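# Pass the office block to the lab bench with two robots

## Task

r1 begins inside the office and r2 in the corridor joining the office and the lab. Move the wooden block from the office bench onto the lab bench. The office door is locked, but the office service window into the corridor is open, so the block can be passed through it. The lab door only opens by pushing while someone keeps the release button on the office wall pressed. At the end the lab door must be closed, the block must rest on the lab bench without any robot holding it, and both robots must have let go and backed away. Neither robot may tip over or be left leaning.

## Robot and tools

Robots: r1 and r2 are identical Hello Robot Stretch 3 units. Each has a two-wheel differential base with a passive rear caster, a lift sliding on a mast, and one telescoping arm that reaches out to the robot's RIGHT side, ending in a wrist and a two-finger gripper. The base is 0.33 m long and 0.34 m wide and cannot drive sideways; to move the gripper forward or back you drive the base. Turning in place pivots about a point 0.05 m behind the front edge. With arm retracted and wrist folded, a turn sweeps a 0.28 m radius; an unfolded level gripper reaches past that.

Frames: the base frame sits on the floor midway between the drive wheels, x forward, y left, z up. hand_pose is reported in it, at the point where closed fingertips meet. The odometry frame is the base frame at the scene's start. Each robot reports in its own frames, so only images, lidar_m, wrist_depth_mm and head_depth_mm show where the robots stand relative to one another.

execute_actions: argument "actions" is a list holding one action or nothing (empty just returns state and images). The action is an object keyed by "r1" and/or "r2". Under each robot you may give "base", "joints", and "contact_limits". "base" holds exactly one of: {"translate_m": d}, a straight drive of d metres relative to the base's current position, forward positive, range -1 to 1; or {"rotate_rad": d}, an in-place turn relative to current heading, counter-clockwise (left) positive, range -3.2 to 3.2. "joints" holds absolute targets by name: lift_m 0 to 1.1 (arm height); arm_m 0 to 0.52 (extension); wrist_yaw_rad -1.345 to 4.42 (0 along the arm, positive toward the front, 3.0 folded over the base); wrist_pitch_rad -1.57 to 0.451 (0 level, negative tips fingers down); wrist_roll_rad -2.911 to 2.911 (0 fingers side by side); gripper_m -0.089 to 0.179 (larger is wider; the actual fingertip gap is smaller, by about 0.007 near closed and 0.025 wide open, and zero below 0.007); head_pan_rad -3.953 to 1.73 (0 forward, positive left, -1.57 looks along the arm); head_tilt_rad -1.53 to 0.419 (negative down). "contact_limits" takes only {"arm_m": effort percent 1 to 100}: the arm stops (contact_stop) when its effort reaches that value, and it caps holding force until the next action. All motions in one action start together. Anything you omit may still be driving toward an earlier target. Unknown keys or out-of-range values reject the whole call. "cameras" picks which images return: r1_head_camera, r1_nav_camera, r1_wrist_camera, r2_head_camera, r2_nav_camera, r2_wrist_camera, or "all"; omitted or null means all, [] means none. One action runs at most 15 s. Example: {"r1": {"base": {"translate_m": 0.3}}, "r2": {"joints": {"head_pan_rad": -0.8}}}.

wait: {"seconds": 0 to 10}; commands nothing and returns state and images. zoom_image: {"camera": name, "region": [x0, y0, x1, y1]} in pixels of that camera's most recent full image, top-left origin, at most 504 by 504. finished_scene: {"scene": number}; ends the scene irreversibly and reports success, so only call it once the result holds by itself.

Reading results: base_status and joint_status tell how each motion ended. "done" on the base only means the wheels turned the commanded amount, slip included. "off_target" means it stalled away from the target and may keep pushing. After contact_stop, time_out or torque_fault the target is dropped; lift and arm go slack after a contact_stop until recommanded. on_its_own covers uncommanded parts; its "held at" is the held target, not the position. motor_effort is percent of maximum, positive toward larger joint values, peak in brackets; readings carry fixed bias and noise. Rest effort outside its range hints at a load or push. Positive wheel effort pushes forward. base_tilt gives lean forward/right in degrees with a few degrees of fixed bias. lidar_m lists 12 distances in 30-degree sectors starting straight ahead and going counter-clockwise (4th left, 7th behind, 10th right), in a plane 0.17 m up; "-" is nothing seen; it sees table legs but not tops, and sees the other robot. Depth grids are 7x7 median depths in mm (wrist 45 to 1000, head 280 to 4000). Camera calibration lines give intrinsics and base-frame-to-camera transforms.

Speed: the base is fast (0.30 m/s, 1.9 rad/s) only with lift_m below 0.30, arm_m below 0.03 and wrist_yaw_rad above 2.54; otherwise it is slowed to 0.10 m/s and 0.63 rad/s.

Gripping: command gripper_m below the object's width to grasp; to release, go at least 0.02 above the touching value. Neither reading nor status proves a grasp; check images. Over-squeezing triggers a stall guard that can let objects slip.

Hazards: fold or unfold the wrist only with lift_m 0.32 to 0.95, wrist_pitch_rad -0.4 and roll near 0; once folded, lift can drop to 0.25. Keep pitch at -0.5 or lower when yaw is below -0.4. Robots must never press against each other: once bases touch, any further drive presses hard and can end the run; lidar does not flag contact. Travel differs between robots by up to 2.5 cm per metre. Pushing the arm into something rigid with the gripper above about 0.45 m can tip the robot before the contact stop; repeated pushes and higher contact limits make it worse. Driving while the gripper holds or hooks a fixed thing, or snagging furniture, especially reversing, can tip it. If tilt appears, reverse the last move in small steps, free the gripper, and lower lift_m to about 0.2. Wrist, head and base have no contact stop; sustained strain makes a wrist servo go limp for 10 s. Avoid drops, slams, hard hits and hard pushes. Loose objects may occasionally be nudged. Between calls the robots keep executing their last command.

Each tool is called after "Request:" by a JSON object that holds its "api" and its "payload", one argument or row to a line.

## Session

Request:
{"api": "execute_actions", "payload": {
  "actions": []
}}

Scene clock: 0.00 s.
r1.base_odometry: x=+0.000 y=+0.000 heading=+0.000 (m, m, rad; r1's odometry frame)
r1.turned_by_wheels: +0.000 (rad since the last result)
r1.turned_by_imu: +0.000 (rad since the last result)
r1.base_tilt: forward=-1.8 right=+1.0 (deg)
r1.lidar_m: 1.06 1.05 1.25 1.35 1.35 1.61 2.97 2.12 0.90 1.45 1.99 1.20
r1.head_depth_mm: 1078 1075 1082 1080 1093 1091 1098 / 1051 1059 1063 1064 1075 1069 1078 / 1032 1037 1043 1045 1047 1051 1055 / 1017 1019 1023 1025 1024 1028 1030 / 995 998 1004 1004 1002 1015 1015 / 974 977 984 984 991 995 997 / 960 965 965 965 973 976 974
r1.base_status: not commanded
r1.joint_positions: lift_m=+0.334 arm_m=-0.002 wrist_yaw_rad=+2.874 wrist_pitch_rad=-0.490 wrist_roll_rad=-0.018 gripper_m=+0.037 head_pan_rad=-0.010 head_tilt_rad=+0.000
r1.joint_status: not commanded
r1.motor_effort: left_wheel=+0 right_wheel=+0 lift_m=+42 arm_m=+0 wrist_yaw_rad=+0 wrist_pitch_rad=+4 wrist_roll_rad=+0 gripper_m=+0 head_pan_rad=-1 head_tilt_rad=+2 (%)
r1.hand_pose: x=+0.0355 y=+0.0643 z=+0.3305 quat_wxyz=(+0.261, +0.696, +0.081, +0.664) (m; r1's base frame)
r1.wrist_depth_mm: - - - - - - 863 / - - - - - - 906 / - 945 940 997 - 997 912 / - 762 753 764 785 795 818 / 612 616 661 640 656 644 659 / 527 - - 547 563 563 565 / 477 - - 480 478 491 490
r2.base_odometry: x=+0.000 y=+0.000 heading=+0.000 (m, m, rad; r2's odometry frame)
r2.turned_by_wheels: +0.000 (rad since the last result)
r2.turned_by_imu: +0.000 (rad since the last result)
r2.base_tilt: forward=-0.6 right=+3.0 (deg)
r2.lidar_m: 1.09 2.44 1.38 0.96 0.91 0.93 0.80 0.76 0.78 0.81 0.77 0.87
r2.head_depth_mm: 993 993 988 985 986 981 978 / 1062 1063 1063 1068 1070 1070 1068 / 1130 1128 1124 1120 1121 1117 1108 / 1305 1296 1291 1293 1286 1282 1277 / 1540 1536 1524 1526 1513 1501 1507 / 1829 1869 1856 1837 1834 1825 1817 / 2010 2384 2367 2352 2322 2322 2200
r2.base_status: not commanded
r2.joint_positions: lift_m=+0.314 arm_m=+0.002 wrist_yaw_rad=+2.826 wrist_pitch_rad=-0.544 wrist_roll_rad=+0.016 gripper_m=+0.037 head_pan_rad=+0.002 head_tilt_rad=+0.016
r2.joint_status: not commanded
r2.motor_effort: left_wheel=+0 right_wheel=+1 lift_m=+39 arm_m=+0 wrist_yaw_rad=-1 wrist_pitch_rad=+6 wrist_roll_rad=+0 gripper_m=+0 head_pan_rad=+0 head_tilt_rad=+0 (%)
r2.hand_pose: x=+0.0430 y=+0.0500 z=+0.2995 quat_wxyz=(+0.296, +0.707, +0.078, +0.637) (m; r2's base frame)
r2.wrist_depth_mm: - 842 - - - - - / - 894 - - - - - / - 762 805 809 836 833 870 / 641 643 657 650 664 655 693 / 544 - 546 567 568 570 580 / 469 - - 485 495 493 498 / - - - 422 416 430 438
pictures: r1_head_camera (sideways: a quarter turn clockwise sets it upright), r1_nav_camera (sideways: a quarter turn counterclockwise sets it upright), r1_wrist_camera, r2_head_camera (sideways: a quarter turn clockwise sets it upright), r2_nav_camera (sideways: a quarter turn counterclockwise sets it upright), r2_wrist_camera
Images, in order (width x height): r1_head_camera 896x504, r1_nav_camera 672x504, r1_wrist_camera 644x364, r2_head_camera 896x504, r2_nav_camera 672x504, r2_wrist_camera 644x364.

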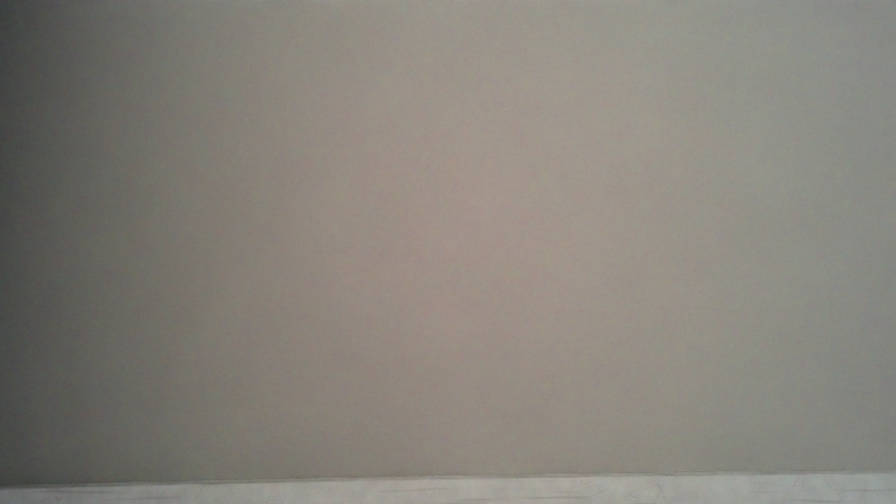

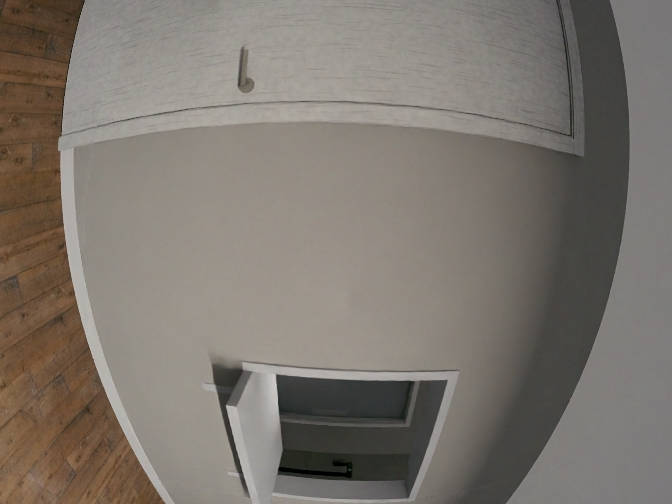

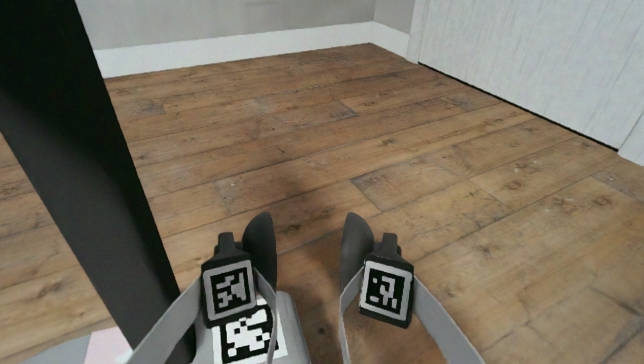

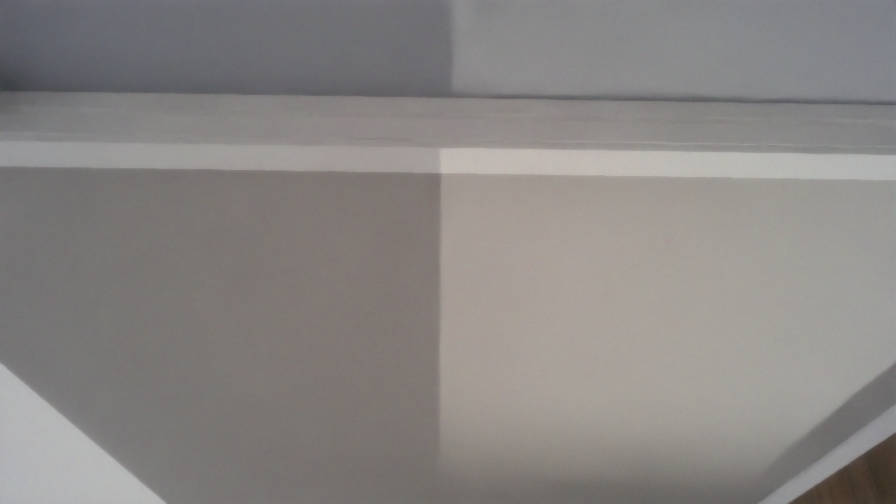

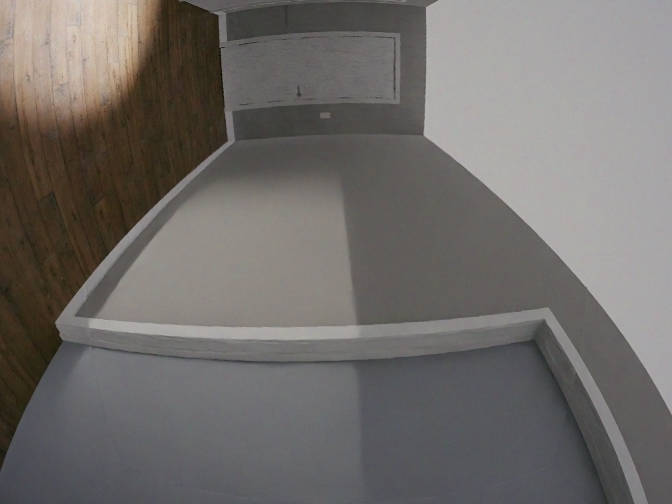

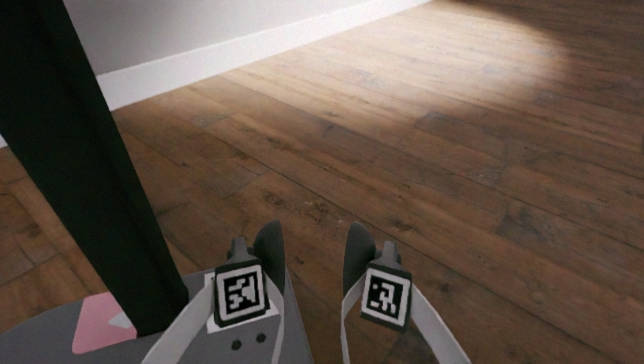

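Request:
{"api": "execute_actions", "payload": {
  "actions": [
    {"r1":{"joints":{"head_pan_rad":-1.6,"head_tilt_rad":-0.4}},"r2":{"joints":{"head_pan_rad":1.7,"head_tilt_rad":-0.4}}}
  ],
  "cameras": ["r1_nav_camera","r2_nav_camera","r1_head_camera"]
}}

Request:
{"api": "execute_actions", "payload": {
  "actions": [
    {"r1":{"joints":{"head_pan_rad":-3.1}},"r2":{"joints":{"head_pan_rad":-1.0}}}
  ],
  "cameras": ["r1_nav_camera","r2_nav_camera","r1_head_camera"]
}}

Scene clock: 1.63 s.
r1.base_odometry: x=+0.000 y=+0.000 heading=+0.000 (m, m, rad; r1's odometry frame)
r1.turned_by_wheels: +0.000 (rad since the last result)
r1.turned_by_imu: +0.000 (rad since the last result)
r1.base_tilt: forward=-1.8 right=+1.0 (deg)
r1.lidar_m: 1.06 1.05 1.24 1.35 1.35 1.61 2.97 2.13 0.90 1.45 1.99 1.20
r1.head_depth_mm: 3104 3253 3593 1299 2054 1628 1326 / 3007 3187 3452 2614 2048 1635 1335 / 2930 3158 3410 3160 2172 1648 1338 / 2845 3084 3322 3176 2169 1659 1331 / 2812 3015 3267 3216 2169 1657 1341 / 2802 2976 3206 3164 2176 1665 1349 / 2724 2931 3147 3214 2219 1675 1352
r1.base_status: not commanded
r1.joint_positions: lift_m=+0.334 arm_m=-0.002 wrist_yaw_rad=+2.874 wrist_pitch_rad=-0.490 wrist_roll_rad=-0.018 gripper_m=+0.037 head_pan_rad=-1.593 head_tilt_rad=-0.395
r1.joint_status: all done
r1.motor_effort: left_wheel=+0(1) right_wheel=+0(0) lift_m=+42(42) arm_m=+0(0) wrist_yaw_rad=+0(0) wrist_pitch_rad=+3(3) wrist_roll_rad=+0(0) gripper_m=-1(0) head_pan_rad=-4(40) head_tilt_rad=-2(23) (%)
r1.hand_pose: x=+0.0355 y=+0.0643 z=+0.3305 quat_wxyz=(+0.261, +0.696, +0.081, +0.664) (m; r1's base frame)
r1.wrist_depth_mm: - - - - - - 861 / - - - - - - 909 / - 948 946 965 989 980 913 / - 750 768 757 782 799 784 / 608 621 665 636 654 659 664 / 527 - - 549 572 560 554 / 476 - - 480 483 490 485
r2.base_odometry: x=+0.000 y=+0.000 heading=+0.000 (m, m, rad; r2's odometry frame)
r2.turned_by_wheels: +0.000 (rad since the last result)
r2.turned_by_imu: +0.000 (rad since the last result)
r2.base_tilt: forward=-0.6 right=+2.9 (deg)
r2.lidar_m: 1.09 2.43 1.37 0.96 0.91 0.92 0.81 0.76 0.78 0.81 0.77 0.87
r2.head_depth_mm: 1020 1108 1215 1351 1514 1672 1439 / 964 1046 1134 1249 1384 1566 1432 / 914 982 1069 1172 1283 1434 1431 / 868 931 1003 1092 1198 1320 1387 / 826 886 948 1028 1119 1233 1349 / 788 842 900 971 1050 1155 1261 / 755 803 858 924 1003 1091 -
r2.base_status: not commanded
r2.joint_positions: lift_m=+0.314 arm_m=+0.002 wrist_yaw_rad=+2.826 wrist_pitch_rad=-0.544 wrist_roll_rad=+0.016 gripper_m=+0.037 head_pan_rad=+1.693 head_tilt_rad=-0.395
r2.joint_status: all done
r2.motor_effort: left_wheel=-1(2) right_wheel=+0(0) lift_m=+39(39) arm_m=+0(0) wrist_yaw_rad=-1(1) wrist_pitch_rad=+6(6) wrist_roll_rad=+0(0) gripper_m=+1(1) head_pan_rad=+4(38) head_tilt_rad=-1(20) (%)
r2.hand_pose: x=+0.0430 y=+0.0500 z=+0.2995 quat_wxyz=(+0.296, +0.707, +0.078, +0.637) (m; r2's base frame)
r2.wrist_depth_mm: - 844 - - - - - / - 870 - - - - - / - 818 792 807 827 838 845 / 638 658 661 643 665 669 683 / 535 - 561 558 555 570 581 / 467 - - 477 498 489 494 / - - - 423 416 430 437
pictures: r1_head_camera (sideways: a quarter turn clockwise sets it upright), r1_nav_camera (sideways: a quarter turn counterclockwise sets it upright), r2_nav_camera (sideways: a quarter turn counterclockwise sets it upright)
camera_calibration (this result's frames):
r1_head_camera: T_world_to_cam=[[0.00572581, 0.398538, -0.917134, 1.21106], [0.999981, -0.000314276, 0.00610647, -0.0114361], [0.00214543, -0.917152, -0.398532, 0.474334], [0, 0, 0, 1]] pos_world=[0.00348397, -0.0476192, 1.29981]
r1_nav_camera: T_world_to_cam=[[0.0336321, -0.409187, 0.911831, -1.14404], [-0.99737, 0.0448622, 0.0569192, -0.0168561], [-0.0641973, -0.911347, -0.406602, 0.486819], [0, 0, 0, 1]] pos_world=[0.0529171, -0.0237093, 1.24207]
r2_nav_camera: T_world_to_cam=[[-0.0300021, 0.377198, 0.925647, -1.15828], [0.988273, 0.149909, -0.0290553, 0.0798294], [-0.149722, 0.91392, -0.377272, 0.443999], [0, 0, 0, 1]] pos_world=[-0.0471676, 0.0191538, 1.24199]
Images, in order (width x height): r1_head_camera 896x504, r1_nav_camera 672x504, r2_nav_camera 672x504.

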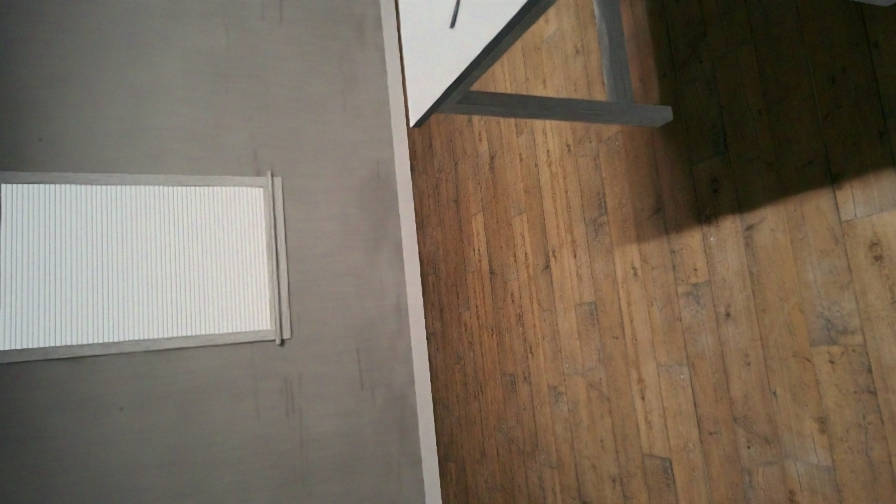

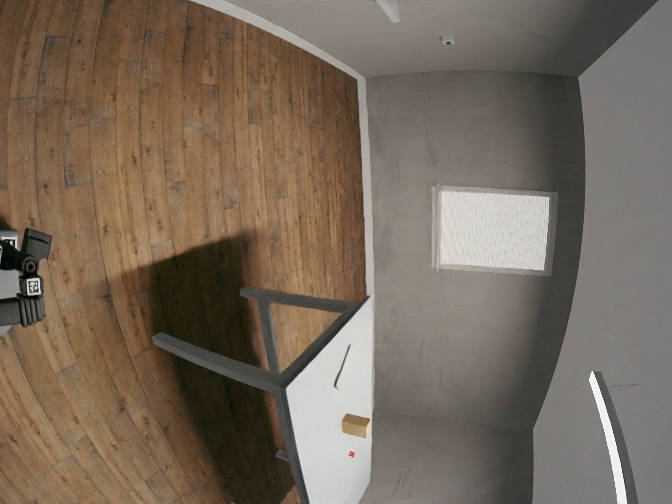

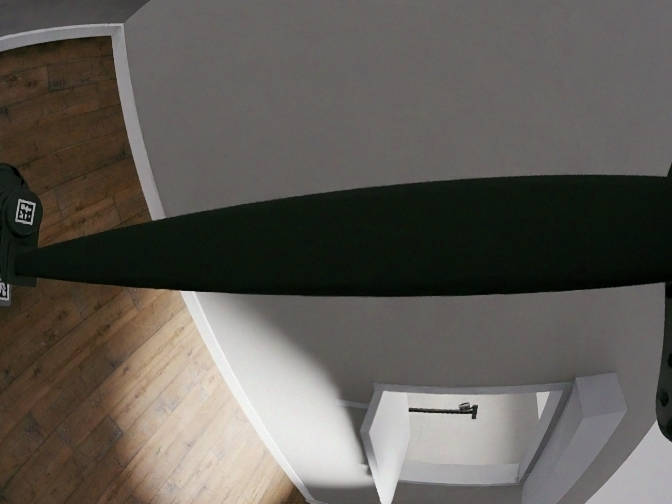

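Scene clock: 3.53 s.
r1.base_odometry: x=+0.000 y=+0.000 heading=+0.000 (m, m, rad; r1's odometry frame)
r1.turned_by_wheels: +0.000 (rad since the last result)
r1.turned_by_imu: +0.000 (rad since the last result)
r1.base_tilt: forward=-1.8 right=+1.0 (deg)
r1.lidar_m: 1.06 1.05 1.24 1.35 1.36 1.61 2.97 2.13 0.91 1.45 1.98 1.20
r1.head_depth_mm: 2724 2837 2899 2823 2133 1639 1326 / 2788 2989 3231 3169 2131 1647 1333 / 2798 2971 3201 3139 2149 1639 1346 / 2698 2970 3181 3092 2195 1662 1342 / 2729 2882 3098 3165 2160 1679 1348 / 2670 2819 3105 3248 2188 1654 1355 / 2673 2815 3028 3160 2251 1682 1352
r1.base_status: not commanded
r1.joint_positions: lift_m=+0.334 arm_m=-0.002 wrist_yaw_rad=+2.874 wrist_pitch_rad=-0.490 wrist_roll_rad=-0.018 gripper_m=+0.037 head_pan_rad=-3.093 head_tilt_rad=-0.395
r1.joint_status: all done
r1.motor_effort: left_wheel=+0(1) right_wheel=+0(0) lift_m=+41(42) arm_m=+0(0) wrist_yaw_rad=+0(0) wrist_pitch_rad=+4(3) wrist_roll_rad=+0(0) gripper_m=+0(0) head_pan_rad=-5(36) head_tilt_rad=-1(2) (%)
r1.hand_pose: x=+0.0355 y=+0.0643 z=+0.3305 quat_wxyz=(+0.261, +0.696, +0.081, +0.664) (m; r1's base frame)
r1.wrist_depth_mm: - - - - - - 872 / - - - - - - 893 / - 948 976 977 992 - 924 / - 745 759 759 777 779 802 / 614 614 652 637 657 646 664 / 529 - - 543 566 556 559 / 479 - - 477 479 493 484
r2.base_odometry: x=+0.000 y=+0.000 heading=+0.000 (m, m, rad; r2's odometry frame)
r2.turned_by_wheels: +0.000 (rad since the last result)
r2.turned_by_imu: +0.000 (rad since the last result)
r2.base_tilt: forward=-0.9 right=+3.0 (deg)
r2.lidar_m: 1.09 2.44 1.37 0.96 0.91 0.92 0.81 0.76 0.78 0.81 0.77 0.87
r2.head_depth_mm: 640 687 740 803 880 970 1082 / 633 673 726 791 868 962 1075 / 700 750 801 860 924 974 1067 / 707 754 812 881 964 1060 1178 / 702 753 809 881 961 1056 1174 / 700 750 808 874 953 1049 1164 / 697 747 804 872 947 1047 1163
r2.base_status: not commanded
r2.joint_positions: lift_m=+0.314 arm_m=+0.002 wrist_yaw_rad=+2.826 wrist_pitch_rad=-0.544 wrist_roll_rad=+0.016 gripper_m=+0.037 head_pan_rad=-0.993 head_tilt_rad=-0.395
r2.joint_status: all done
r2.motor_effort: left_wheel=+0(0) right_wheel=+0(0) lift_m=+39(39) arm_m=+0(0) wrist_yaw_rad=-1(0) wrist_pitch_rad=+6(6) wrist_roll_rad=+0(0) gripper_m=+0(0) head_pan_rad=-3(34) head_tilt_rad=-1(1) (%)
r2.hand_pose: x=+0.0430 y=+0.0500 z=+0.2995 quat_wxyz=(+0.296, +0.707, +0.078, +0.637) (m; r2's base frame)
r2.wrist_depth_mm: - 843 - - - - - / - 884 - - - - - / - 795 812 822 811 843 836 / 634 644 648 656 668 679 690 / 543 - 558 584 559 576 571 / 464 - - 478 492 493 494 / - - - 422 418 423 429
pictures: r1_head_camera (sideways: a quarter turn clockwise sets it upright), r1_nav_camera (sideways: a quarter turn counterclockwise sets it upright), r2_nav_camera (sideways: a quarter turn counterclockwise sets it upright)
camera_calibration (this result's frames):
r1_head_camera: T_world_to_cam=[[0.39809, 0.022484, -0.917071, 1.20858], [0.0704137, -0.997499, 0.00610991, -0.0057702], [-0.91464, -0.0670066, -0.398678, 0.480115], [0, 0, 0, 1]] pos_world=[-0.0415847, -0.000758566, 1.2998]
r1_nav_camera: T_world_to_cam=[[-0.405928, -0.0624965, 0.911766, -1.14128], [-0.0258027, 0.998045, 0.0569228, -0.0227874], [-0.913541, -0.000419449, -0.406747, 0.492189], [0, 0, 0, 1]] pos_world=[-0.014229, -0.0483763, 1.24207]
r2_nav_camera: T_world_to_cam=[[0.19316, -0.32559, 0.92557, -1.15954], [-0.82125, -0.569829, -0.0290611, 0.090875], [0.536878, -0.754511, -0.377459, 0.440054], [0, 0, 0, 1]] pos_world=[0.0623524, 0.0062736, 1.24198]
Images, in order (width x height): r1_head_camera 896x504, r1_nav_camera 672x504, r2_nav_camera 672x504.

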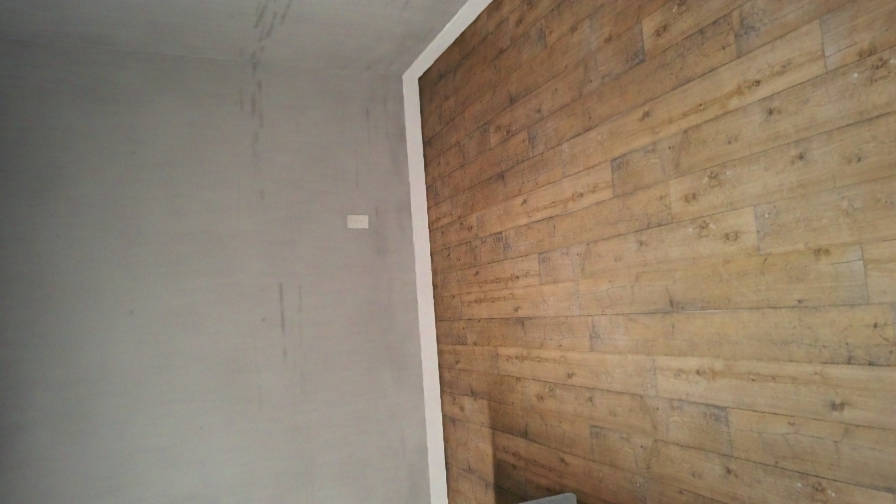

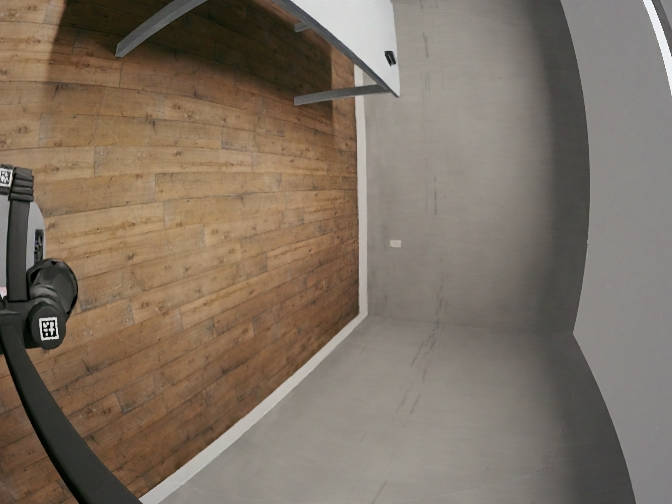

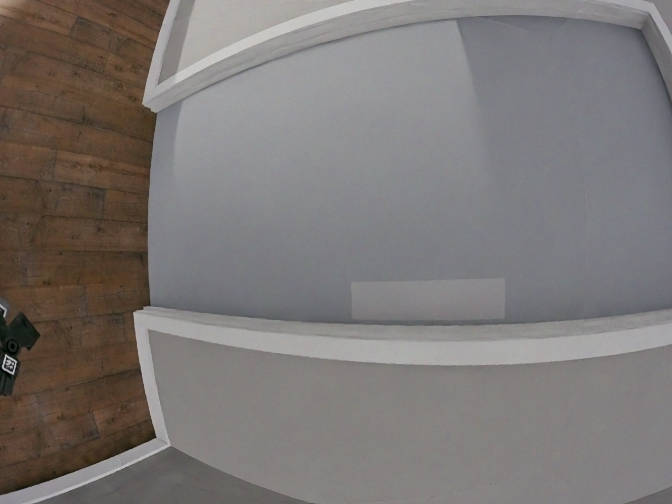

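Request:
{"api": "execute_actions", "payload": {
  "actions": [
    {"r1":{"base":{"rotate_rad":-1.62},"joints":{"lift_m":0.28,"head_pan_rad":-1.3,"head_tilt_rad":-0.6}},"r2":{"base":{"rotate_rad":-2.33},"joints":{"lift_m":0.28,"head_pan_rad":-1.8}}}
  ],
  "cameras": []
}}

Request:
{"api": "execute_actions", "payload": {
  "actions": [
    {"r1":{"base":{"translate_m":0.9}},"r2":{"base":{"translate_m":-1}}}
  ],
  "cameras": ["r1_nav_camera","r2_nav_camera","r1_head_camera","r2_head_camera"]
}}

Scene clock: 7.00 s.
r1.base_odometry: x=+0.000 y=+0.000 heading=-1.620 (m, m, rad; r1's odometry frame)
r1.turned_by_wheels: -1.620 (rad since the last result)
r1.turned_by_imu: -1.621 (rad since the last result)
r1.base_tilt: forward=-1.8 right=+1.0 (deg)
r1.lidar_m: 1.45 2.12 1.23 1.06 1.06 1.21 1.35 1.35 1.56 2.74 2.13 0.90
r1.head_depth_mm: 2665 2929 3018 2147 1691 1383 1181 / 2662 2897 3063 2174 1687 1405 1181 / 2688 2906 3038 2192 1716 1403 1187 / 2698 2950 3099 2212 1720 1402 1184 / 2660 3028 3149 2245 1726 1416 1193 / 2698 3028 2962 2234 1746 1419 1199 / 2708 2922 2883 2257 1754 1427 1204
r1.base_status: done
r1.joint_positions: lift_m=+0.280 arm_m=-0.002 wrist_yaw_rad=+2.874 wrist_pitch_rad=-0.490 wrist_roll_rad=-0.018 gripper_m=+0.037 head_pan_rad=-1.307 head_tilt_rad=-0.593
r1.joint_status: all done
r1.motor_effort: left_wheel=+2(11) right_wheel=-2(8) lift_m=+32(37) arm_m=+0(0) wrist_yaw_rad=+0(0) wrist_pitch_rad=+3(3) wrist_roll_rad=+0(0) gripper_m=+0(1) head_pan_rad=+3(41) head_tilt_rad=-3(15) (%)
r1.hand_pose: x=+0.0354 y=+0.0642 z=+0.2771 quat_wxyz=(+0.261, +0.696, +0.081, +0.664) (m; r1's base frame)
r1.wrist_depth_mm: - 941 - - - - - / - - - - - - - / - 826 850 848 852 881 890 / - 657 673 682 688 697 703 / 541 553 562 555 565 574 580 / 469 - - 480 506 493 497 / - - - 420 415 431 433
r2.base_odometry: x=+0.000 y=+0.000 heading=-2.330 (m, m, rad; r2's odometry frame)
r2.turned_by_wheels: -2.330 (rad since the last result)
r2.turned_by_imu: -2.341 (rad since the last result)
r2.base_tilt: forward=-0.7 right=+2.7 (deg)
r2.lidar_m: 0.76 0.86 0.77 0.85 0.96 1.44 1.96 1.07 0.90 0.91 0.90 0.76
r2.head_depth_mm: 765 822 886 960 1049 1154 1289 / 763 815 879 957 1045 1153 1284 / 761 814 880 953 1042 1147 1276 / 759 814 874 950 1036 1139 1268 / 756 813 875 948 1032 1140 1269 / 755 809 872 945 1030 1136 1266 / 755 808 869 947 1028 1128 1251
r2.base_status: done
r2.joint_positions: lift_m=+0.280 arm_m=+0.002 wrist_yaw_rad=+2.826 wrist_pitch_rad=-0.544 wrist_roll_rad=+0.016 gripper_m=+0.037 head_pan_rad=-1.793 head_tilt_rad=-0.395
r2.joint_status: all done
r2.motor_effort: left_wheel=+2(11) right_wheel=-2(9) lift_m=+26(35) arm_m=+0(1) wrist_yaw_rad=+1(0) wrist_pitch_rad=+6(6) wrist_roll_rad=+0(0) gripper_m=+0(0) head_pan_rad=-2(38) head_tilt_rad=-2(1) (%)
r2.hand_pose: x=+0.0429 y=+0.0498 z=+0.2657 quat_wxyz=(+0.296, +0.707, +0.079, +0.637) (m; r2's base frame)
r2.wrist_depth_mm: - 774 794 776 758 783 751 / - 841 871 854 839 851 764 / - 727 743 750 759 778 725 / 569 582 597 604 613 624 649 / 495 - 518 527 522 522 529 / 454 - - 439 445 447 451 / - - - 390 378 393 401
pictures: none
No camera images: the call's "cameras" was empty. Leave "cameras" out to get every camera's image.

Scene clock: 12.10 s.
r1.base_odometry: x=-0.044 y=-0.899 heading=-1.620 (m, m, rad; r1's odometry frame)
r1.turned_by_wheels: +0.000 (rad since the last result)
r1.turned_by_imu: +0.001 (rad since the last result)
r1.base_tilt: forward=-1.8 right=+1.0 (deg)
r1.lidar_m: 2.54 2.54 1.49 1.29 1.29 1.50 2.21 2.22 2.58 0.38 0.92 0.58
r1.head_depth_mm: 2459 2703 2899 2150 701 575 669 / 2484 2746 1439 905 705 577 1116 / 2466 2715 1285 910 711 580 1167 / 2494 2722 1298 918 711 581 1169 / 2503 2741 1308 886 702 586 1198 / 2506 2721 1323 933 722 589 1205 / 2514 2797 2995 937 725 591 1154
r1.base_status: done
r1.joint_positions: lift_m=+0.280 arm_m=-0.002 wrist_yaw_rad=+2.874 wrist_pitch_rad=-0.491 wrist_roll_rad=-0.018 gripper_m=+0.037 head_pan_rad=-1.307 head_tilt_rad=-0.593
r1.joint_status: not commanded
r1.motor_effort: left_wheel=+1(11) right_wheel=-2(6) lift_m=+33(33) arm_m=+0(0) wrist_yaw_rad=+0(0) wrist_pitch_rad=+4(3) wrist_roll_rad=+0(0) gripper_m=+0(0) head_pan_rad=+3(3) head_tilt_rad=-2(2) (%)
r1.hand_pose: x=+0.0354 y=+0.0642 z=+0.2770 quat_wxyz=(+0.261, +0.696, +0.082, +0.664) (m; r1's base frame)
r1.wrist_depth_mm: - - - - - - - / - - - - - - - / - 815 840 865 868 897 905 / - 666 676 678 681 693 694 / 540 549 577 566 572 579 590 / 467 - - 479 501 489 498 / - - - 420 420 430 427
r2.base_odometry: x=+0.688 y=+0.725 heading=-2.330 (m, m, rad; r2's odometry frame)
r2.turned_by_wheels: +0.000 (rad since the last result)
r2.turned_by_imu: +0.004 (rad since the last result)
r2.base_tilt: forward=-0.7 right=+2.8 (deg)
r2.lidar_m: 1.74 1.27 0.99 0.99 1.12 1.87 1.47 0.81 0.69 0.68 0.78 1.30
r2.head_depth_mm: - - 3181 995 689 586 956 / - - 3121 986 686 584 951 / - - 3093 977 682 582 948 / 560 602 649 721 745 849 944 / 562 602 649 702 769 844 939 / 561 601 649 701 765 842 934 / 559 599 646 698 764 839 932
r2.base_status: done
r2.joint_positions: lift_m=+0.280 arm_m=+0.002 wrist_yaw_rad=+2.826 wrist_pitch_rad=-0.545 wrist_roll_rad=+0.016 gripper_m=+0.037 head_pan_rad=-1.793 head_tilt_rad=-0.395
r2.joint_status: not commanded
r2.motor_effort: left_wheel=+1(8) right_wheel=-2(10) lift_m=+26(26) arm_m=+0(0) wrist_yaw_rad=+1(0) wrist_pitch_rad=+6(6) wrist_roll_rad=+0(0) gripper_m=+0(1) head_pan_rad=-3(2) head_tilt_rad=+0(1) (%)
r2.hand_pose: x=+0.0429 y=+0.0497 z=+0.2656 quat_wxyz=(+0.296, +0.707, +0.079, +0.637) (m; r2's base frame)
r2.wrist_depth_mm: - 892 905 954 - - - / - 948 970 - - - - / - 724 754 738 740 779 780 / 559 589 613 610 604 609 628 / 501 - 520 530 522 520 529 / 448 - - 440 454 452 449 / - - - 390 386 393 403
pictures: r1_head_camera (sideways: a quarter turn clockwise sets it upright), r1_nav_camera (sideways: a quarter turn counterclockwise sets it upright), r2_head_camera (sideways: a quarter turn clockwise sets it upright), r2_nav_camera (sideways: a quarter turn counterclockwise sets it upright)
camera_calibration (this result's frames):
r1_head_camera: T_world_to_cam=[[-0.151873, 0.550715, -0.820761, 1.08633], [0.959945, 0.280002, 0.0102482, -0.0165818], [0.235458, -0.786328, -0.57118, 0.697554], [0, 0, 0, 1]] pos_world=[0.0166564, -0.0451057, 1.29021]
r1_nav_camera: T_world_to_cam=[[0.192315, -0.548645, 0.813636, -1.01695], [-0.966535, -0.249341, 0.0603211, -0.021458], [0.169778, -0.798008, -0.578237, 0.708714], [0, 0, 0, 1]] pos_world=[0.0545103, 0.00226616, 1.23852]
r2_head_camera: T_world_to_cam=[[0.0813872, 0.36973, -0.925568, 1.22419], [0.973753, -0.227547, -0.00527217, 0.00495662], [-0.212559, -0.900845, -0.378545, 0.454835], [0, 0, 0, 1]] pos_world=[-0.00778048, -0.0417553, 1.30527]
r2_nav_camera: T_world_to_cam=[[-0.0992626, -0.365844, 0.925367, -1.15749], [-0.98085, 0.192583, -0.0290763, 0.0918685], [-0.167573, -0.910533, -0.377954, 0.444996], [0, 0, 0, 1]] pos_world=[0.0497827, -0.0359706, 1.24197]
Images, in order (width x height): r1_head_camera 896x504, r1_nav_camera 672x504, r2_head_camera 896x504, r2_nav_camera 672x504.

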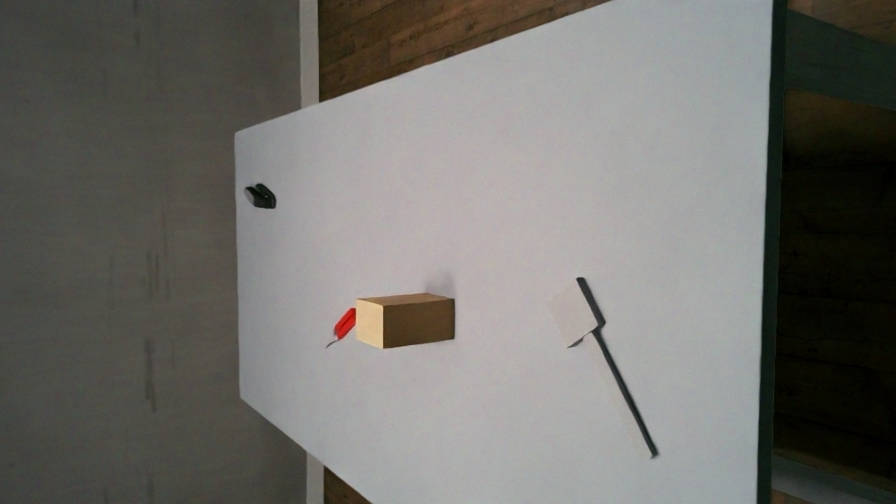

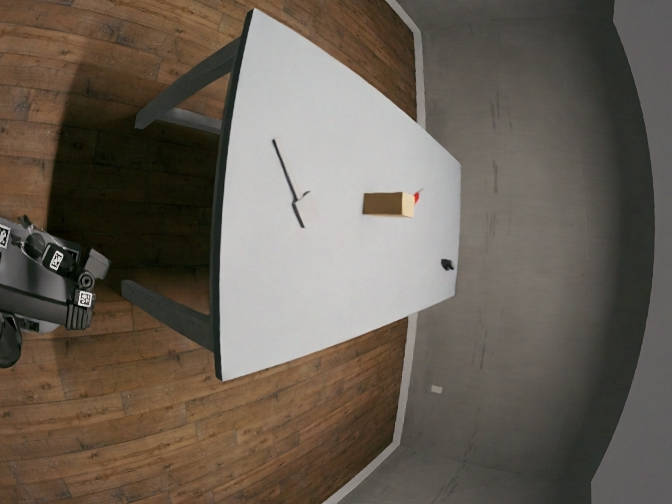

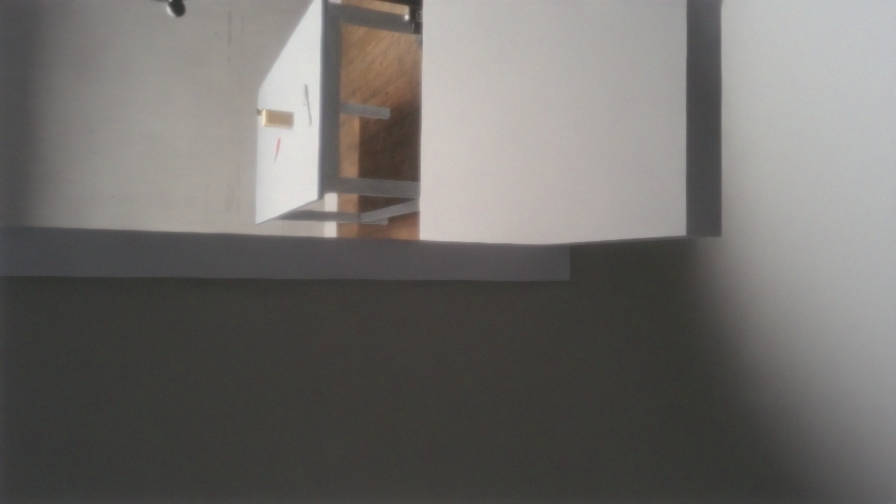

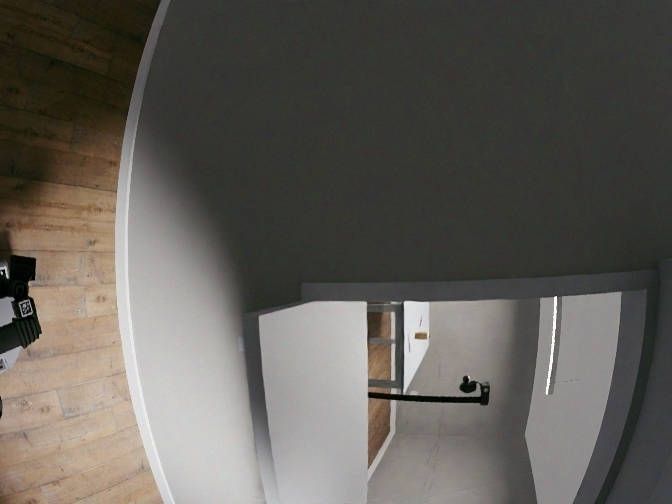

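Request:
{"api": "execute_actions", "payload": {
  "actions": [
    {"r1":{"base":{"rotate_rad":0.27},"joints":{"lift_m":0.88,"wrist_pitch_rad":-0.4,"head_pan_rad":-1.57}},"r2":{"base":{"rotate_rad":-0.21},"joints":{"lift_m":0.94,"wrist_pitch_rad":-0.4,"head_pan_rad":-1.57,"head_tilt_rad":-0.55}}}
  ],
  "cameras": []
}}

Request:
{"api": "execute_actions", "payload": {
  "actions": [
    {"r1":{"base":{"translate_m":0.15},"joints":{"wrist_yaw_rad":0,"gripper_m":0.15,"arm_m":0.2}},"r2":{"base":{"translate_m":-0.2},"joints":{"wrist_yaw_rad":0,"gripper_m":0.15}}}
  ],
  "cameras": []
}}

Request:
{"api": "execute_actions", "payload": {
  "actions": [
    {"r1":{"joints":{"wrist_pitch_rad":0,"lift_m":0.76}},"r2":{"joints":{"wrist_pitch_rad":0}}}
  ],
  "cameras": ["r1_wrist_camera","r1_head_camera","r2_nav_camera"]
}}

Scene clock: 24.70 s.
r1.base_odometry: x=-0.044 y=-0.899 heading=-1.350 (m, m, rad; r1's odometry frame)
r1.turned_by_wheels: +0.270 (rad since the last result)
r1.turned_by_imu: +0.268 (rad since the last result)
r1.base_tilt: forward=-1.8 right=+1.0 (deg)
r1.lidar_m: 2.54 1.80 1.34 1.29 1.34 1.83 2.22 2.31 0.39 1.71 0.65 0.58
r1.head_depth_mm: 2451 2729 2844 2064 703 607 - / 2446 2701 1348 908 704 591 - / 2488 2695 1282 913 708 593 - / 2495 2726 1300 920 712 612 - / 2492 2743 1308 886 698 585 1225 / 2546 2790 1320 935 722 587 1200 / 2587 2812 3052 940 726 590 1128
r1.base_status: done
r1.joint_positions: lift_m=+0.880 arm_m=-0.002 wrist_yaw_rad=+2.874 wrist_pitch_rad=-0.420 wrist_roll_rad=-0.018 gripper_m=+0.037 head_pan_rad=-1.563 head_tilt_rad=-0.593
r1.joint_status: all done
r1.motor_effort: left_wheel=-2(10) right_wheel=+2(8) lift_m=+51(54) arm_m=-1(1) wrist_yaw_rad=+0(0) wrist_pitch_rad=+5(6) wrist_roll_rad=+0(0) gripper_m=+0(1) head_pan_rad=-3(26) head_tilt_rad=-2(2) (%)
r1.hand_pose: x=+0.0379 y=+0.0733 z=+0.8919 quat_wxyz=(+0.238, +0.699, +0.057, +0.672) (m; r1's base frame)
r1.wrist_depth_mm: - - - - - - - / - - - - - - - / - - - - - - - / - - - - - - - / - - - - - - - / - - - - - - - / - - - - - - -
r2.base_odometry: x=+0.688 y=+0.725 heading=-2.540 (m, m, rad; r2's odometry frame)
r2.turned_by_wheels: -0.210 (rad since the last result)
r2.turned_by_imu: -0.210 (rad since the last result)
r2.base_tilt: forward=-0.9 right=+2.8 (deg)
r2.lidar_m: 1.74 1.49 1.11 0.99 1.03 1.42 2.48 0.96 0.71 0.68 0.71 0.98
r2.head_depth_mm: - 2655 1061 734 593 - - / - 2916 1046 730 599 - - / - 3275 1039 727 598 963 - / 553 615 683 748 866 960 - / 559 614 681 762 866 944 - / 558 613 679 761 865 978 - / 559 612 678 759 861 999 1183
r2.base_status: done
r2.joint_positions: lift_m=+0.940 arm_m=+0.002 wrist_yaw_rad=+2.826 wrist_pitch_rad=-0.419 wrist_roll_rad=+0.016 gripper_m=+0.037 head_pan_rad=-1.577 head_tilt_rad=-0.543
r2.joint_status: all done
r2.motor_effort: left_wheel=+2(9) right_wheel=-2(10) lift_m=+49(52) arm_m=-1(0) wrist_yaw_rad=+0(0) wrist_pitch_rad=+8(7) wrist_roll_rad=+0(0) gripper_m=+0(0) head_pan_rad=+3(23) head_tilt_rad=-2(12) (%)
r2.hand_pose: x=+0.0484 y=+0.0665 z=+0.9521 quat_wxyz=(+0.255, +0.711, +0.035, +0.654) (m; r2's base frame)
r2.wrist_depth_mm: 798 837 889 - - - - / - 848 965 - - - - / - 938 - - - - - / - - - - - - - / - - - - - - - / - - - - - - - / - - - - - - -
pictures: none
No camera images: the call's "cameras" was empty. Leave "cameras" out to get every camera's image.

Scene clock: 28.03 s.
r1.base_odometry: x=-0.011 y=-1.045 heading=-1.350 (m, m, rad; r1's odometry frame)
r1.turned_by_wheels: +0.000 (rad since the last result)
r1.turned_by_imu: -0.001 (rad since the last result)
r1.base_tilt: forward=-1.8 right=+1.0 (deg)
r1.lidar_m: 2.39 1.81 1.33 1.29 1.34 1.83 2.37 2.46 0.46 1.15 0.47 2.47
r1.head_depth_mm: 2455 2685 1262 - - 575 1156 / 2457 2677 1274 - 661 579 1160 / 2459 2720 1274 996 665 579 1167 / 2474 2740 1298 920 712 582 1187 / 2496 2747 1304 926 718 584 1205 / 2538 2784 3022 934 723 588 1129 / 2568 2821 3032 2178 727 590 759
r1.base_status: done
r1.joint_positions: lift_m=+0.880 arm_m=+0.200 wrist_yaw_rad=+0.004 wrist_pitch_rad=-0.420 wrist_roll_rad=-0.018 gripper_m=+0.150 head_pan_rad=-1.563 head_tilt_rad=-0.593
r1.joint_status: all done
r1.motor_effort: left_wheel=-2(5) right_wheel=+1(7) lift_m=+51(51) arm_m=+2(3) wrist_yaw_rad=-3(3) wrist_pitch_rad=+5(5) wrist_roll_rad=+0(0) gripper_m=+0(82) head_pan_rad=-4(4) head_tilt_rad=-2(3) (%)
r1.hand_pose: x=-0.0207 y=-0.5688 z=+0.8919 quat_wxyz=(+0.698, +0.150, -0.685, -0.145) (m; r1's base frame)
r1.wrist_depth_mm: - - - - - - - / - - 831 844 873 - - / - 577 573 527 599 660 - / 432 439 446 415 464 463 - / 358 371 362 369 370 390 377 / 311 304 307 309 311 - 322 / 247 261 265 266 268 265 276
r2.base_odometry: x=+0.853 y=+0.839 heading=-2.540 (m, m, rad; r2's odometry frame)
r2.turned_by_wheels: +0.000 (rad since the last result)
r2.turned_by_imu: +0.001 (rad since the last result)
r2.base_tilt: forward=-0.7 right=+3.0 (deg)
r2.lidar_m: 1.93 1.50 1.03 0.99 1.04 1.43 2.45 0.95 0.70 0.68 0.71 0.98
r2.head_depth_mm: - - 1057 736 593 - - / - 2594 1047 732 581 - - / - 2877 1040 726 586 - - / - - 1031 723 583 - - / - - 1023 717 591 998 1188 / - - 907 714 587 996 1179 / 562 609 665 744 827 995 1180
r2.base_status: done
r2.joint_positions: lift_m=+0.940 arm_m=+0.002 wrist_yaw_rad=+0.002 wrist_pitch_rad=-0.419 wrist_roll_rad=+0.016 gripper_m=+0.150 head_pan_rad=-1.577 head_tilt_rad=-0.543
r2.joint_status: all done
r2.motor_effort: left_wheel=+1(3) right_wheel=-2(7) lift_m=+48(49) arm_m=+0(1) wrist_yaw_rad=-3(7) wrist_pitch_rad=+8(8) wrist_roll_rad=+0(0) gripper_m=+0(82) head_pan_rad=+4(4) head_tilt_rad=-2(2) (%)
r2.hand_pose: x=-0.0211 y=-0.3709 z=+0.9521 quat_wxyz=(+0.686, +0.147, -0.697, -0.148) (m; r2's base frame)
r2.wrist_depth_mm: 393 387 - - - - - / 425 420 511 567 580 601 618 / 473 444 369 381 393 397 402 / 506 277 282 288 290 293 302 / 562 265 272 270 268 260 265 / 639 - 624 633 618 - 614 / 727 724 722 718 713 736 692
pictures: none
No camera images: the call's "cameras" was empty. Leave "cameras" out to get every camera's image.

Scene clock: 29.97 s.
r1.base_odometry: x=-0.011 y=-1.045 heading=-1.350 (m, m, rad; r1's odometry frame)
r1.turned_by_wheels: +0.000 (rad since the last result)
r1.turned_by_imu: +0.000 (rad since the last result)
r1.base_tilt: forward=-1.8 right=+1.0 (deg)
r1.lidar_m: 2.39 1.81 1.33 1.29 1.34 1.83 2.37 2.46 0.46 1.15 0.47 2.47
r1.head_depth_mm: 2478 2728 1262 902 745 - 1157 / 2468 2715 1274 908 - 542 1163 / 2482 2688 1280 879 - 558 1162 / 2515 2759 1290 915 713 582 1201 / 2540 2756 1305 928 714 583 1203 / 2542 2825 2963 932 723 587 1126 / 2545 2809 3047 2226 725 591 758
r1.base_status: not commanded
r1.joint_positions: lift_m=+0.760 arm_m=+0.200 wrist_yaw_rad=+0.003 wrist_pitch_rad=-0.024 wrist_roll_rad=-0.018 gripper_m=+0.150 head_pan_rad=-1.563 head_tilt_rad=-0.593
r1.joint_status: all done
r1.motor_effort: left_wheel=-2(1) right_wheel=+1(1) lift_m=+32(47) arm_m=+2(2) wrist_yaw_rad=-3(4) wrist_pitch_rad=+6(6) wrist_roll_rad=+0(0) gripper_m=-1(0) head_pan_rad=-4(4) head_tilt_rad=-2(2) (%)
r1.hand_pose: x=-0.0206 y=-0.6003 z=+0.8688 quat_wxyz=(+0.714, +0.010, -0.700, -0.007) (m; r1's base frame)
r1.wrist_depth_mm: - - - - - - - / - - - - - - - / - - - - - - - / - - 935 702 987 - - / 539 545 503 434 526 577 - / 365 350 350 348 356 - 362 / 240 263 267 271 273 258 274
r2.base_odometry: x=+0.853 y=+0.839 heading=-2.540 (m, m, rad; r2's odometry frame)
r2.turned_by_wheels: +0.000 (rad since the last result)
r2.turned_by_imu: +0.000 (rad since the last result)
r2.base_tilt: forward=-0.8 right=+2.9 (deg)
r2.lidar_m: 1.93 1.50 1.02 0.99 1.03 1.43 2.46 0.95 0.71 0.68 0.71 0.98
r2.head_depth_mm: - - 1061 735 592 - - / - 2395 1049 747 579 - - / - 2890 1040 726 - - - / - - 1031 721 - - - / - - 1024 719 580 999 1182 / - - 907 721 588 991 1181 / 562 608 667 746 824 993 1179
r2.base_status: not commanded
r2.joint_positions: lift_m=+0.940 arm_m=+0.002 wrist_yaw_rad=+0.002 wrist_pitch_rad=-0.023 wrist_roll_rad=+0.016 gripper_m=+0.150 head_pan_rad=-1.577 head_tilt_rad=-0.543
r2.joint_status: all done
r2.motor_effort: left_wheel=+1(1) right_wheel=-2(2) lift_m=+49(49) arm_m=-1(0) wrist_yaw_rad=-3(2) wrist_pitch_rad=+10(7) wrist_roll_rad=+0(0) gripper_m=+0(0) head_pan_rad=+4(4) head_tilt_rad=-2(2) (%)
r2.hand_pose: x=-0.0209 y=-0.4023 z=+1.0483 quat_wxyz=(+0.702, +0.009, -0.713, -0.008) (m; r2's base frame)
r2.wrist_depth_mm: 408 404 - - - - - / 411 420 - - - - - / 432 424 - - - - - / 444 433 - - - - - / 448 446 529 598 599 688 629 / 458 - 385 399 409 - 424 / 470 293 299 302 309 295 319
pictures: r1_head_camera (sideways: a quarter turn clockwise sets it upright), r1_wrist_camera, r2_nav_camera (sideways: a quarter turn counterclockwise sets it upright)
camera_calibration (this result's frames):
r1_head_camera: T_world_to_cam=[[-0.00747492, 0.571414, -0.820628, 1.08527], [0.999561, 0.0278002, 0.0102528, -0.0168295], [0.0286722, -0.820191, -0.57137, 0.699063], [0, 0, 0, 1]] pos_world=[0.00489078, -0.046306, 1.2902]
r1_wrist_camera: T_world_to_cam=[[-0.998453, 0.0192841, 0.0521419, -0.058466], [-0.0485397, 0.154847, -0.986745, 0.988995], [-0.0271025, -0.98775, -0.153671, -0.29748], [0, 0, 0, 1]] pos_world=[-0.0184325, -0.445851, 0.93322]
r2_nav_camera: T_world_to_cam=[[-0.0193542, -0.510881, 0.859433, -1.07197], [-0.999302, -0.017596, -0.0329637, 0.097036], [0.0319632, -0.859471, -0.510184, 0.615842], [0, 0, 0, 1]] pos_world=[0.0565369, -0.0166434, 1.23868]
Images, in order (width x height): r1_head_camera 896x504, r1_wrist_camera 644x364, r2_nav_camera 672x504.

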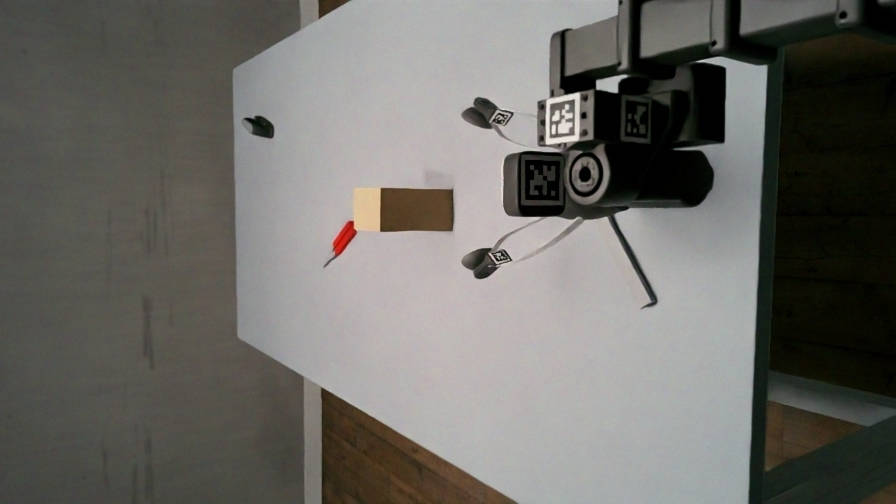

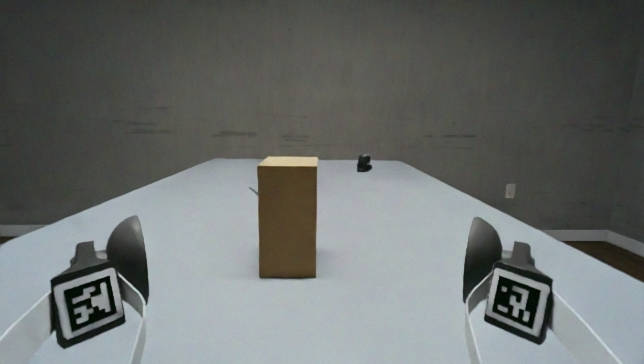

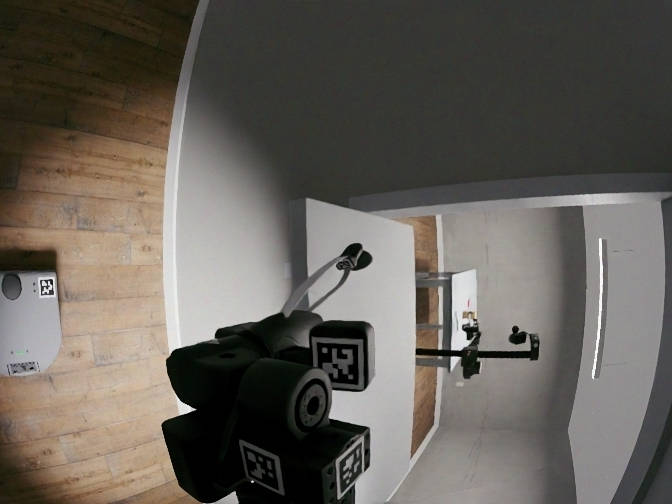

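Request:
{"api": "execute_actions", "payload": {
  "actions": [
    {"r1":{"base":{"translate_m":0.02},"joints":{"arm_m":0.42,"lift_m":0.72}}}
  ],
  "cameras": ["r1_wrist_camera","r1_head_camera"]
}}

Scene clock: 32.93 s.
r1.base_odometry: x=-0.007 y=-1.065 heading=-1.350 (m, m, rad; r1's odometry frame)
r1.turned_by_wheels: +0.000 (rad since the last result)
r1.turned_by_imu: -0.001 (rad since the last result)
r1.base_tilt: forward=-1.8 right=+1.0 (deg)
r1.lidar_m: 2.37 1.80 1.33 1.29 1.34 1.83 2.39 0.51 0.47 1.08 0.46 2.44
r1.head_depth_mm: 2460 2744 1257 898 724 - - / 2486 2651 1266 979 681 576 1159 / 2517 2727 1278 - 674 579 1169 / 2511 2758 1294 917 713 582 1187 / 2548 2767 1311 924 717 585 1196 / 2570 2806 2995 937 722 588 1112 / 2545 2809 2995 2251 725 591 736
r1.base_status: done
r1.joint_positions: lift_m=+0.720 arm_m=+0.420 wrist_yaw_rad=+0.002 wrist_pitch_rad=-0.023 wrist_roll_rad=-0.018 gripper_m=+0.150 head_pan_rad=-1.563 head_tilt_rad=-0.593
r1.joint_status: all done
r1.motor_effort: left_wheel=-3(5) right_wheel=+2(7) lift_m=+32(34) arm_m=+2(2) wrist_yaw_rad=-2(4) wrist_pitch_rad=+6(6) wrist_roll_rad=+0(0) gripper_m=+0(0) head_pan_rad=-3(3) head_tilt_rad=-2(2) (%)
r1.hand_pose: x=-0.0209 y=-0.8203 z=+0.8291 quat_wxyz=(+0.714, +0.009, -0.700, -0.008) (m; r1's base frame)
r1.wrist_depth_mm: - - - - - - - / - - - - - - - / - - - - - - - / - 686 126 125 728 - - / 373 409 130 128 393 438 404 / - 263 133 133 270 - 273 / - 199 138 137 204 196 208
r2.base_odometry: x=+0.853 y=+0.839 heading=-2.540 (m, m, rad; r2's odometry frame)
r2.turned_by_wheels: +0.000 (rad since the last result)
r2.turned_by_imu: +0.000 (rad since the last result)
r2.base_tilt: forward=-0.8 right=+2.9 (deg)
r2.lidar_m: 1.94 1.49 1.02 0.99 1.03 1.43 2.47 0.95 0.70 0.68 0.71 0.98
r2.head_depth_mm: - - 1055 734 592 - - / - 2406 1051 746 579 - - / - 2886 1039 727 - - - / - - 1035 724 - - - / - - 1022 718 582 995 1183 / - - 908 719 588 992 1185 / 561 609 665 746 826 992 1180
r2.base_status: not commanded
r2.joint_positions: lift_m=+0.940 arm_m=+0.002 wrist_yaw_rad=+0.002 wrist_pitch_rad=-0.023 wrist_roll_rad=+0.016 gripper_m=+0.150 head_pan_rad=-1.577 head_tilt_rad=-0.543
r2.joint_status: not commanded
r2.motor_effort: left_wheel=+1(1) right_wheel=-1(2) lift_m=+49(49) arm_m=-1(0) wrist_yaw_rad=-3(3) wrist_pitch_rad=+9(10) wrist_roll_rad=+0(0) gripper_m=+0(0) head_pan_rad=+4(4) head_tilt_rad=-2(2) (%)
r2.hand_pose: x=-0.0209 y=-0.4023 z=+1.0483 quat_wxyz=(+0.702, +0.009, -0.713, -0.008) (m; r2's base frame)
r2.wrist_depth_mm: 408 401 - - - - - / 413 418 - - - - - / 430 419 - - - - - / 432 434 - - - - - / 451 450 530 596 607 687 641 / 460 - 394 394 405 - 417 / 475 297 302 304 309 294 317
pictures: r1_head_camera (sideways: a quarter turn clockwise sets it upright), r1_wrist_camera
camera_calibration (this result's frames):
r1_head_camera: T_world_to_cam=[[-0.00746443, 0.571413, -0.820628, 1.08527], [0.999561, 0.0277818, 0.0102528, -0.0168295], [0.0286572, -0.820192, -0.57137, 0.699062], [0, 0, 0, 1]] pos_world=[0.00488993, -0.046306, 1.2902]
r1_wrist_camera: T_world_to_cam=[[-0.998424, 0.0207954, 0.0521185, -0.0512634], [-0.0483113, 0.153916, -0.986902, 0.983195], [-0.0285449, -0.987865, -0.152669, -0.521885], [0, 0, 0, 1]] pos_world=[-0.0185803, -0.665816, 0.893313]
Images, in order (width x height): r1_head_camera 896x504, r1_wrist_camera 644x364.

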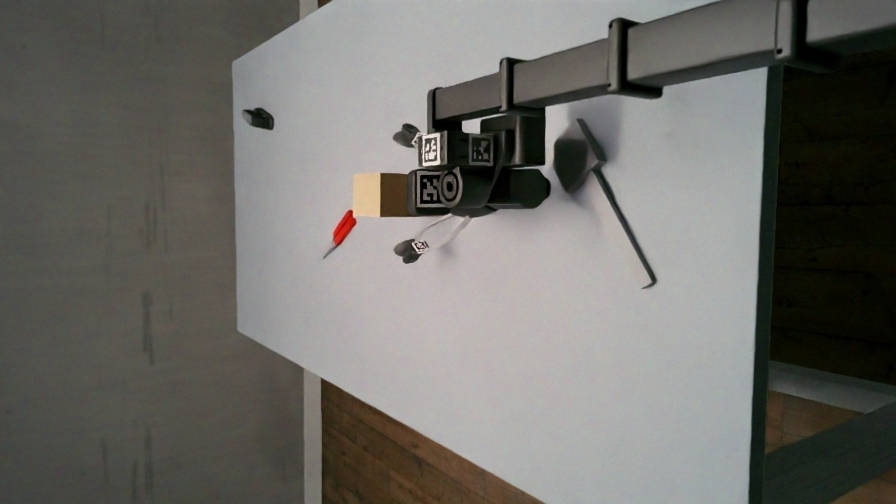

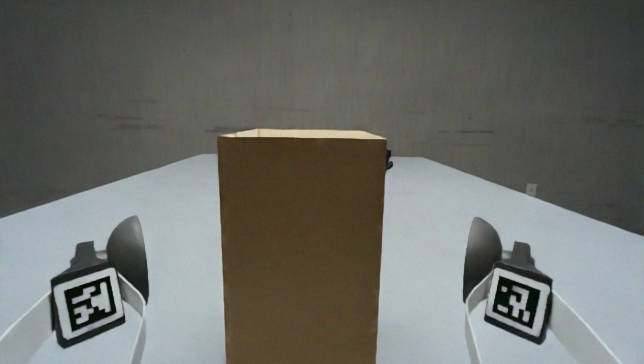

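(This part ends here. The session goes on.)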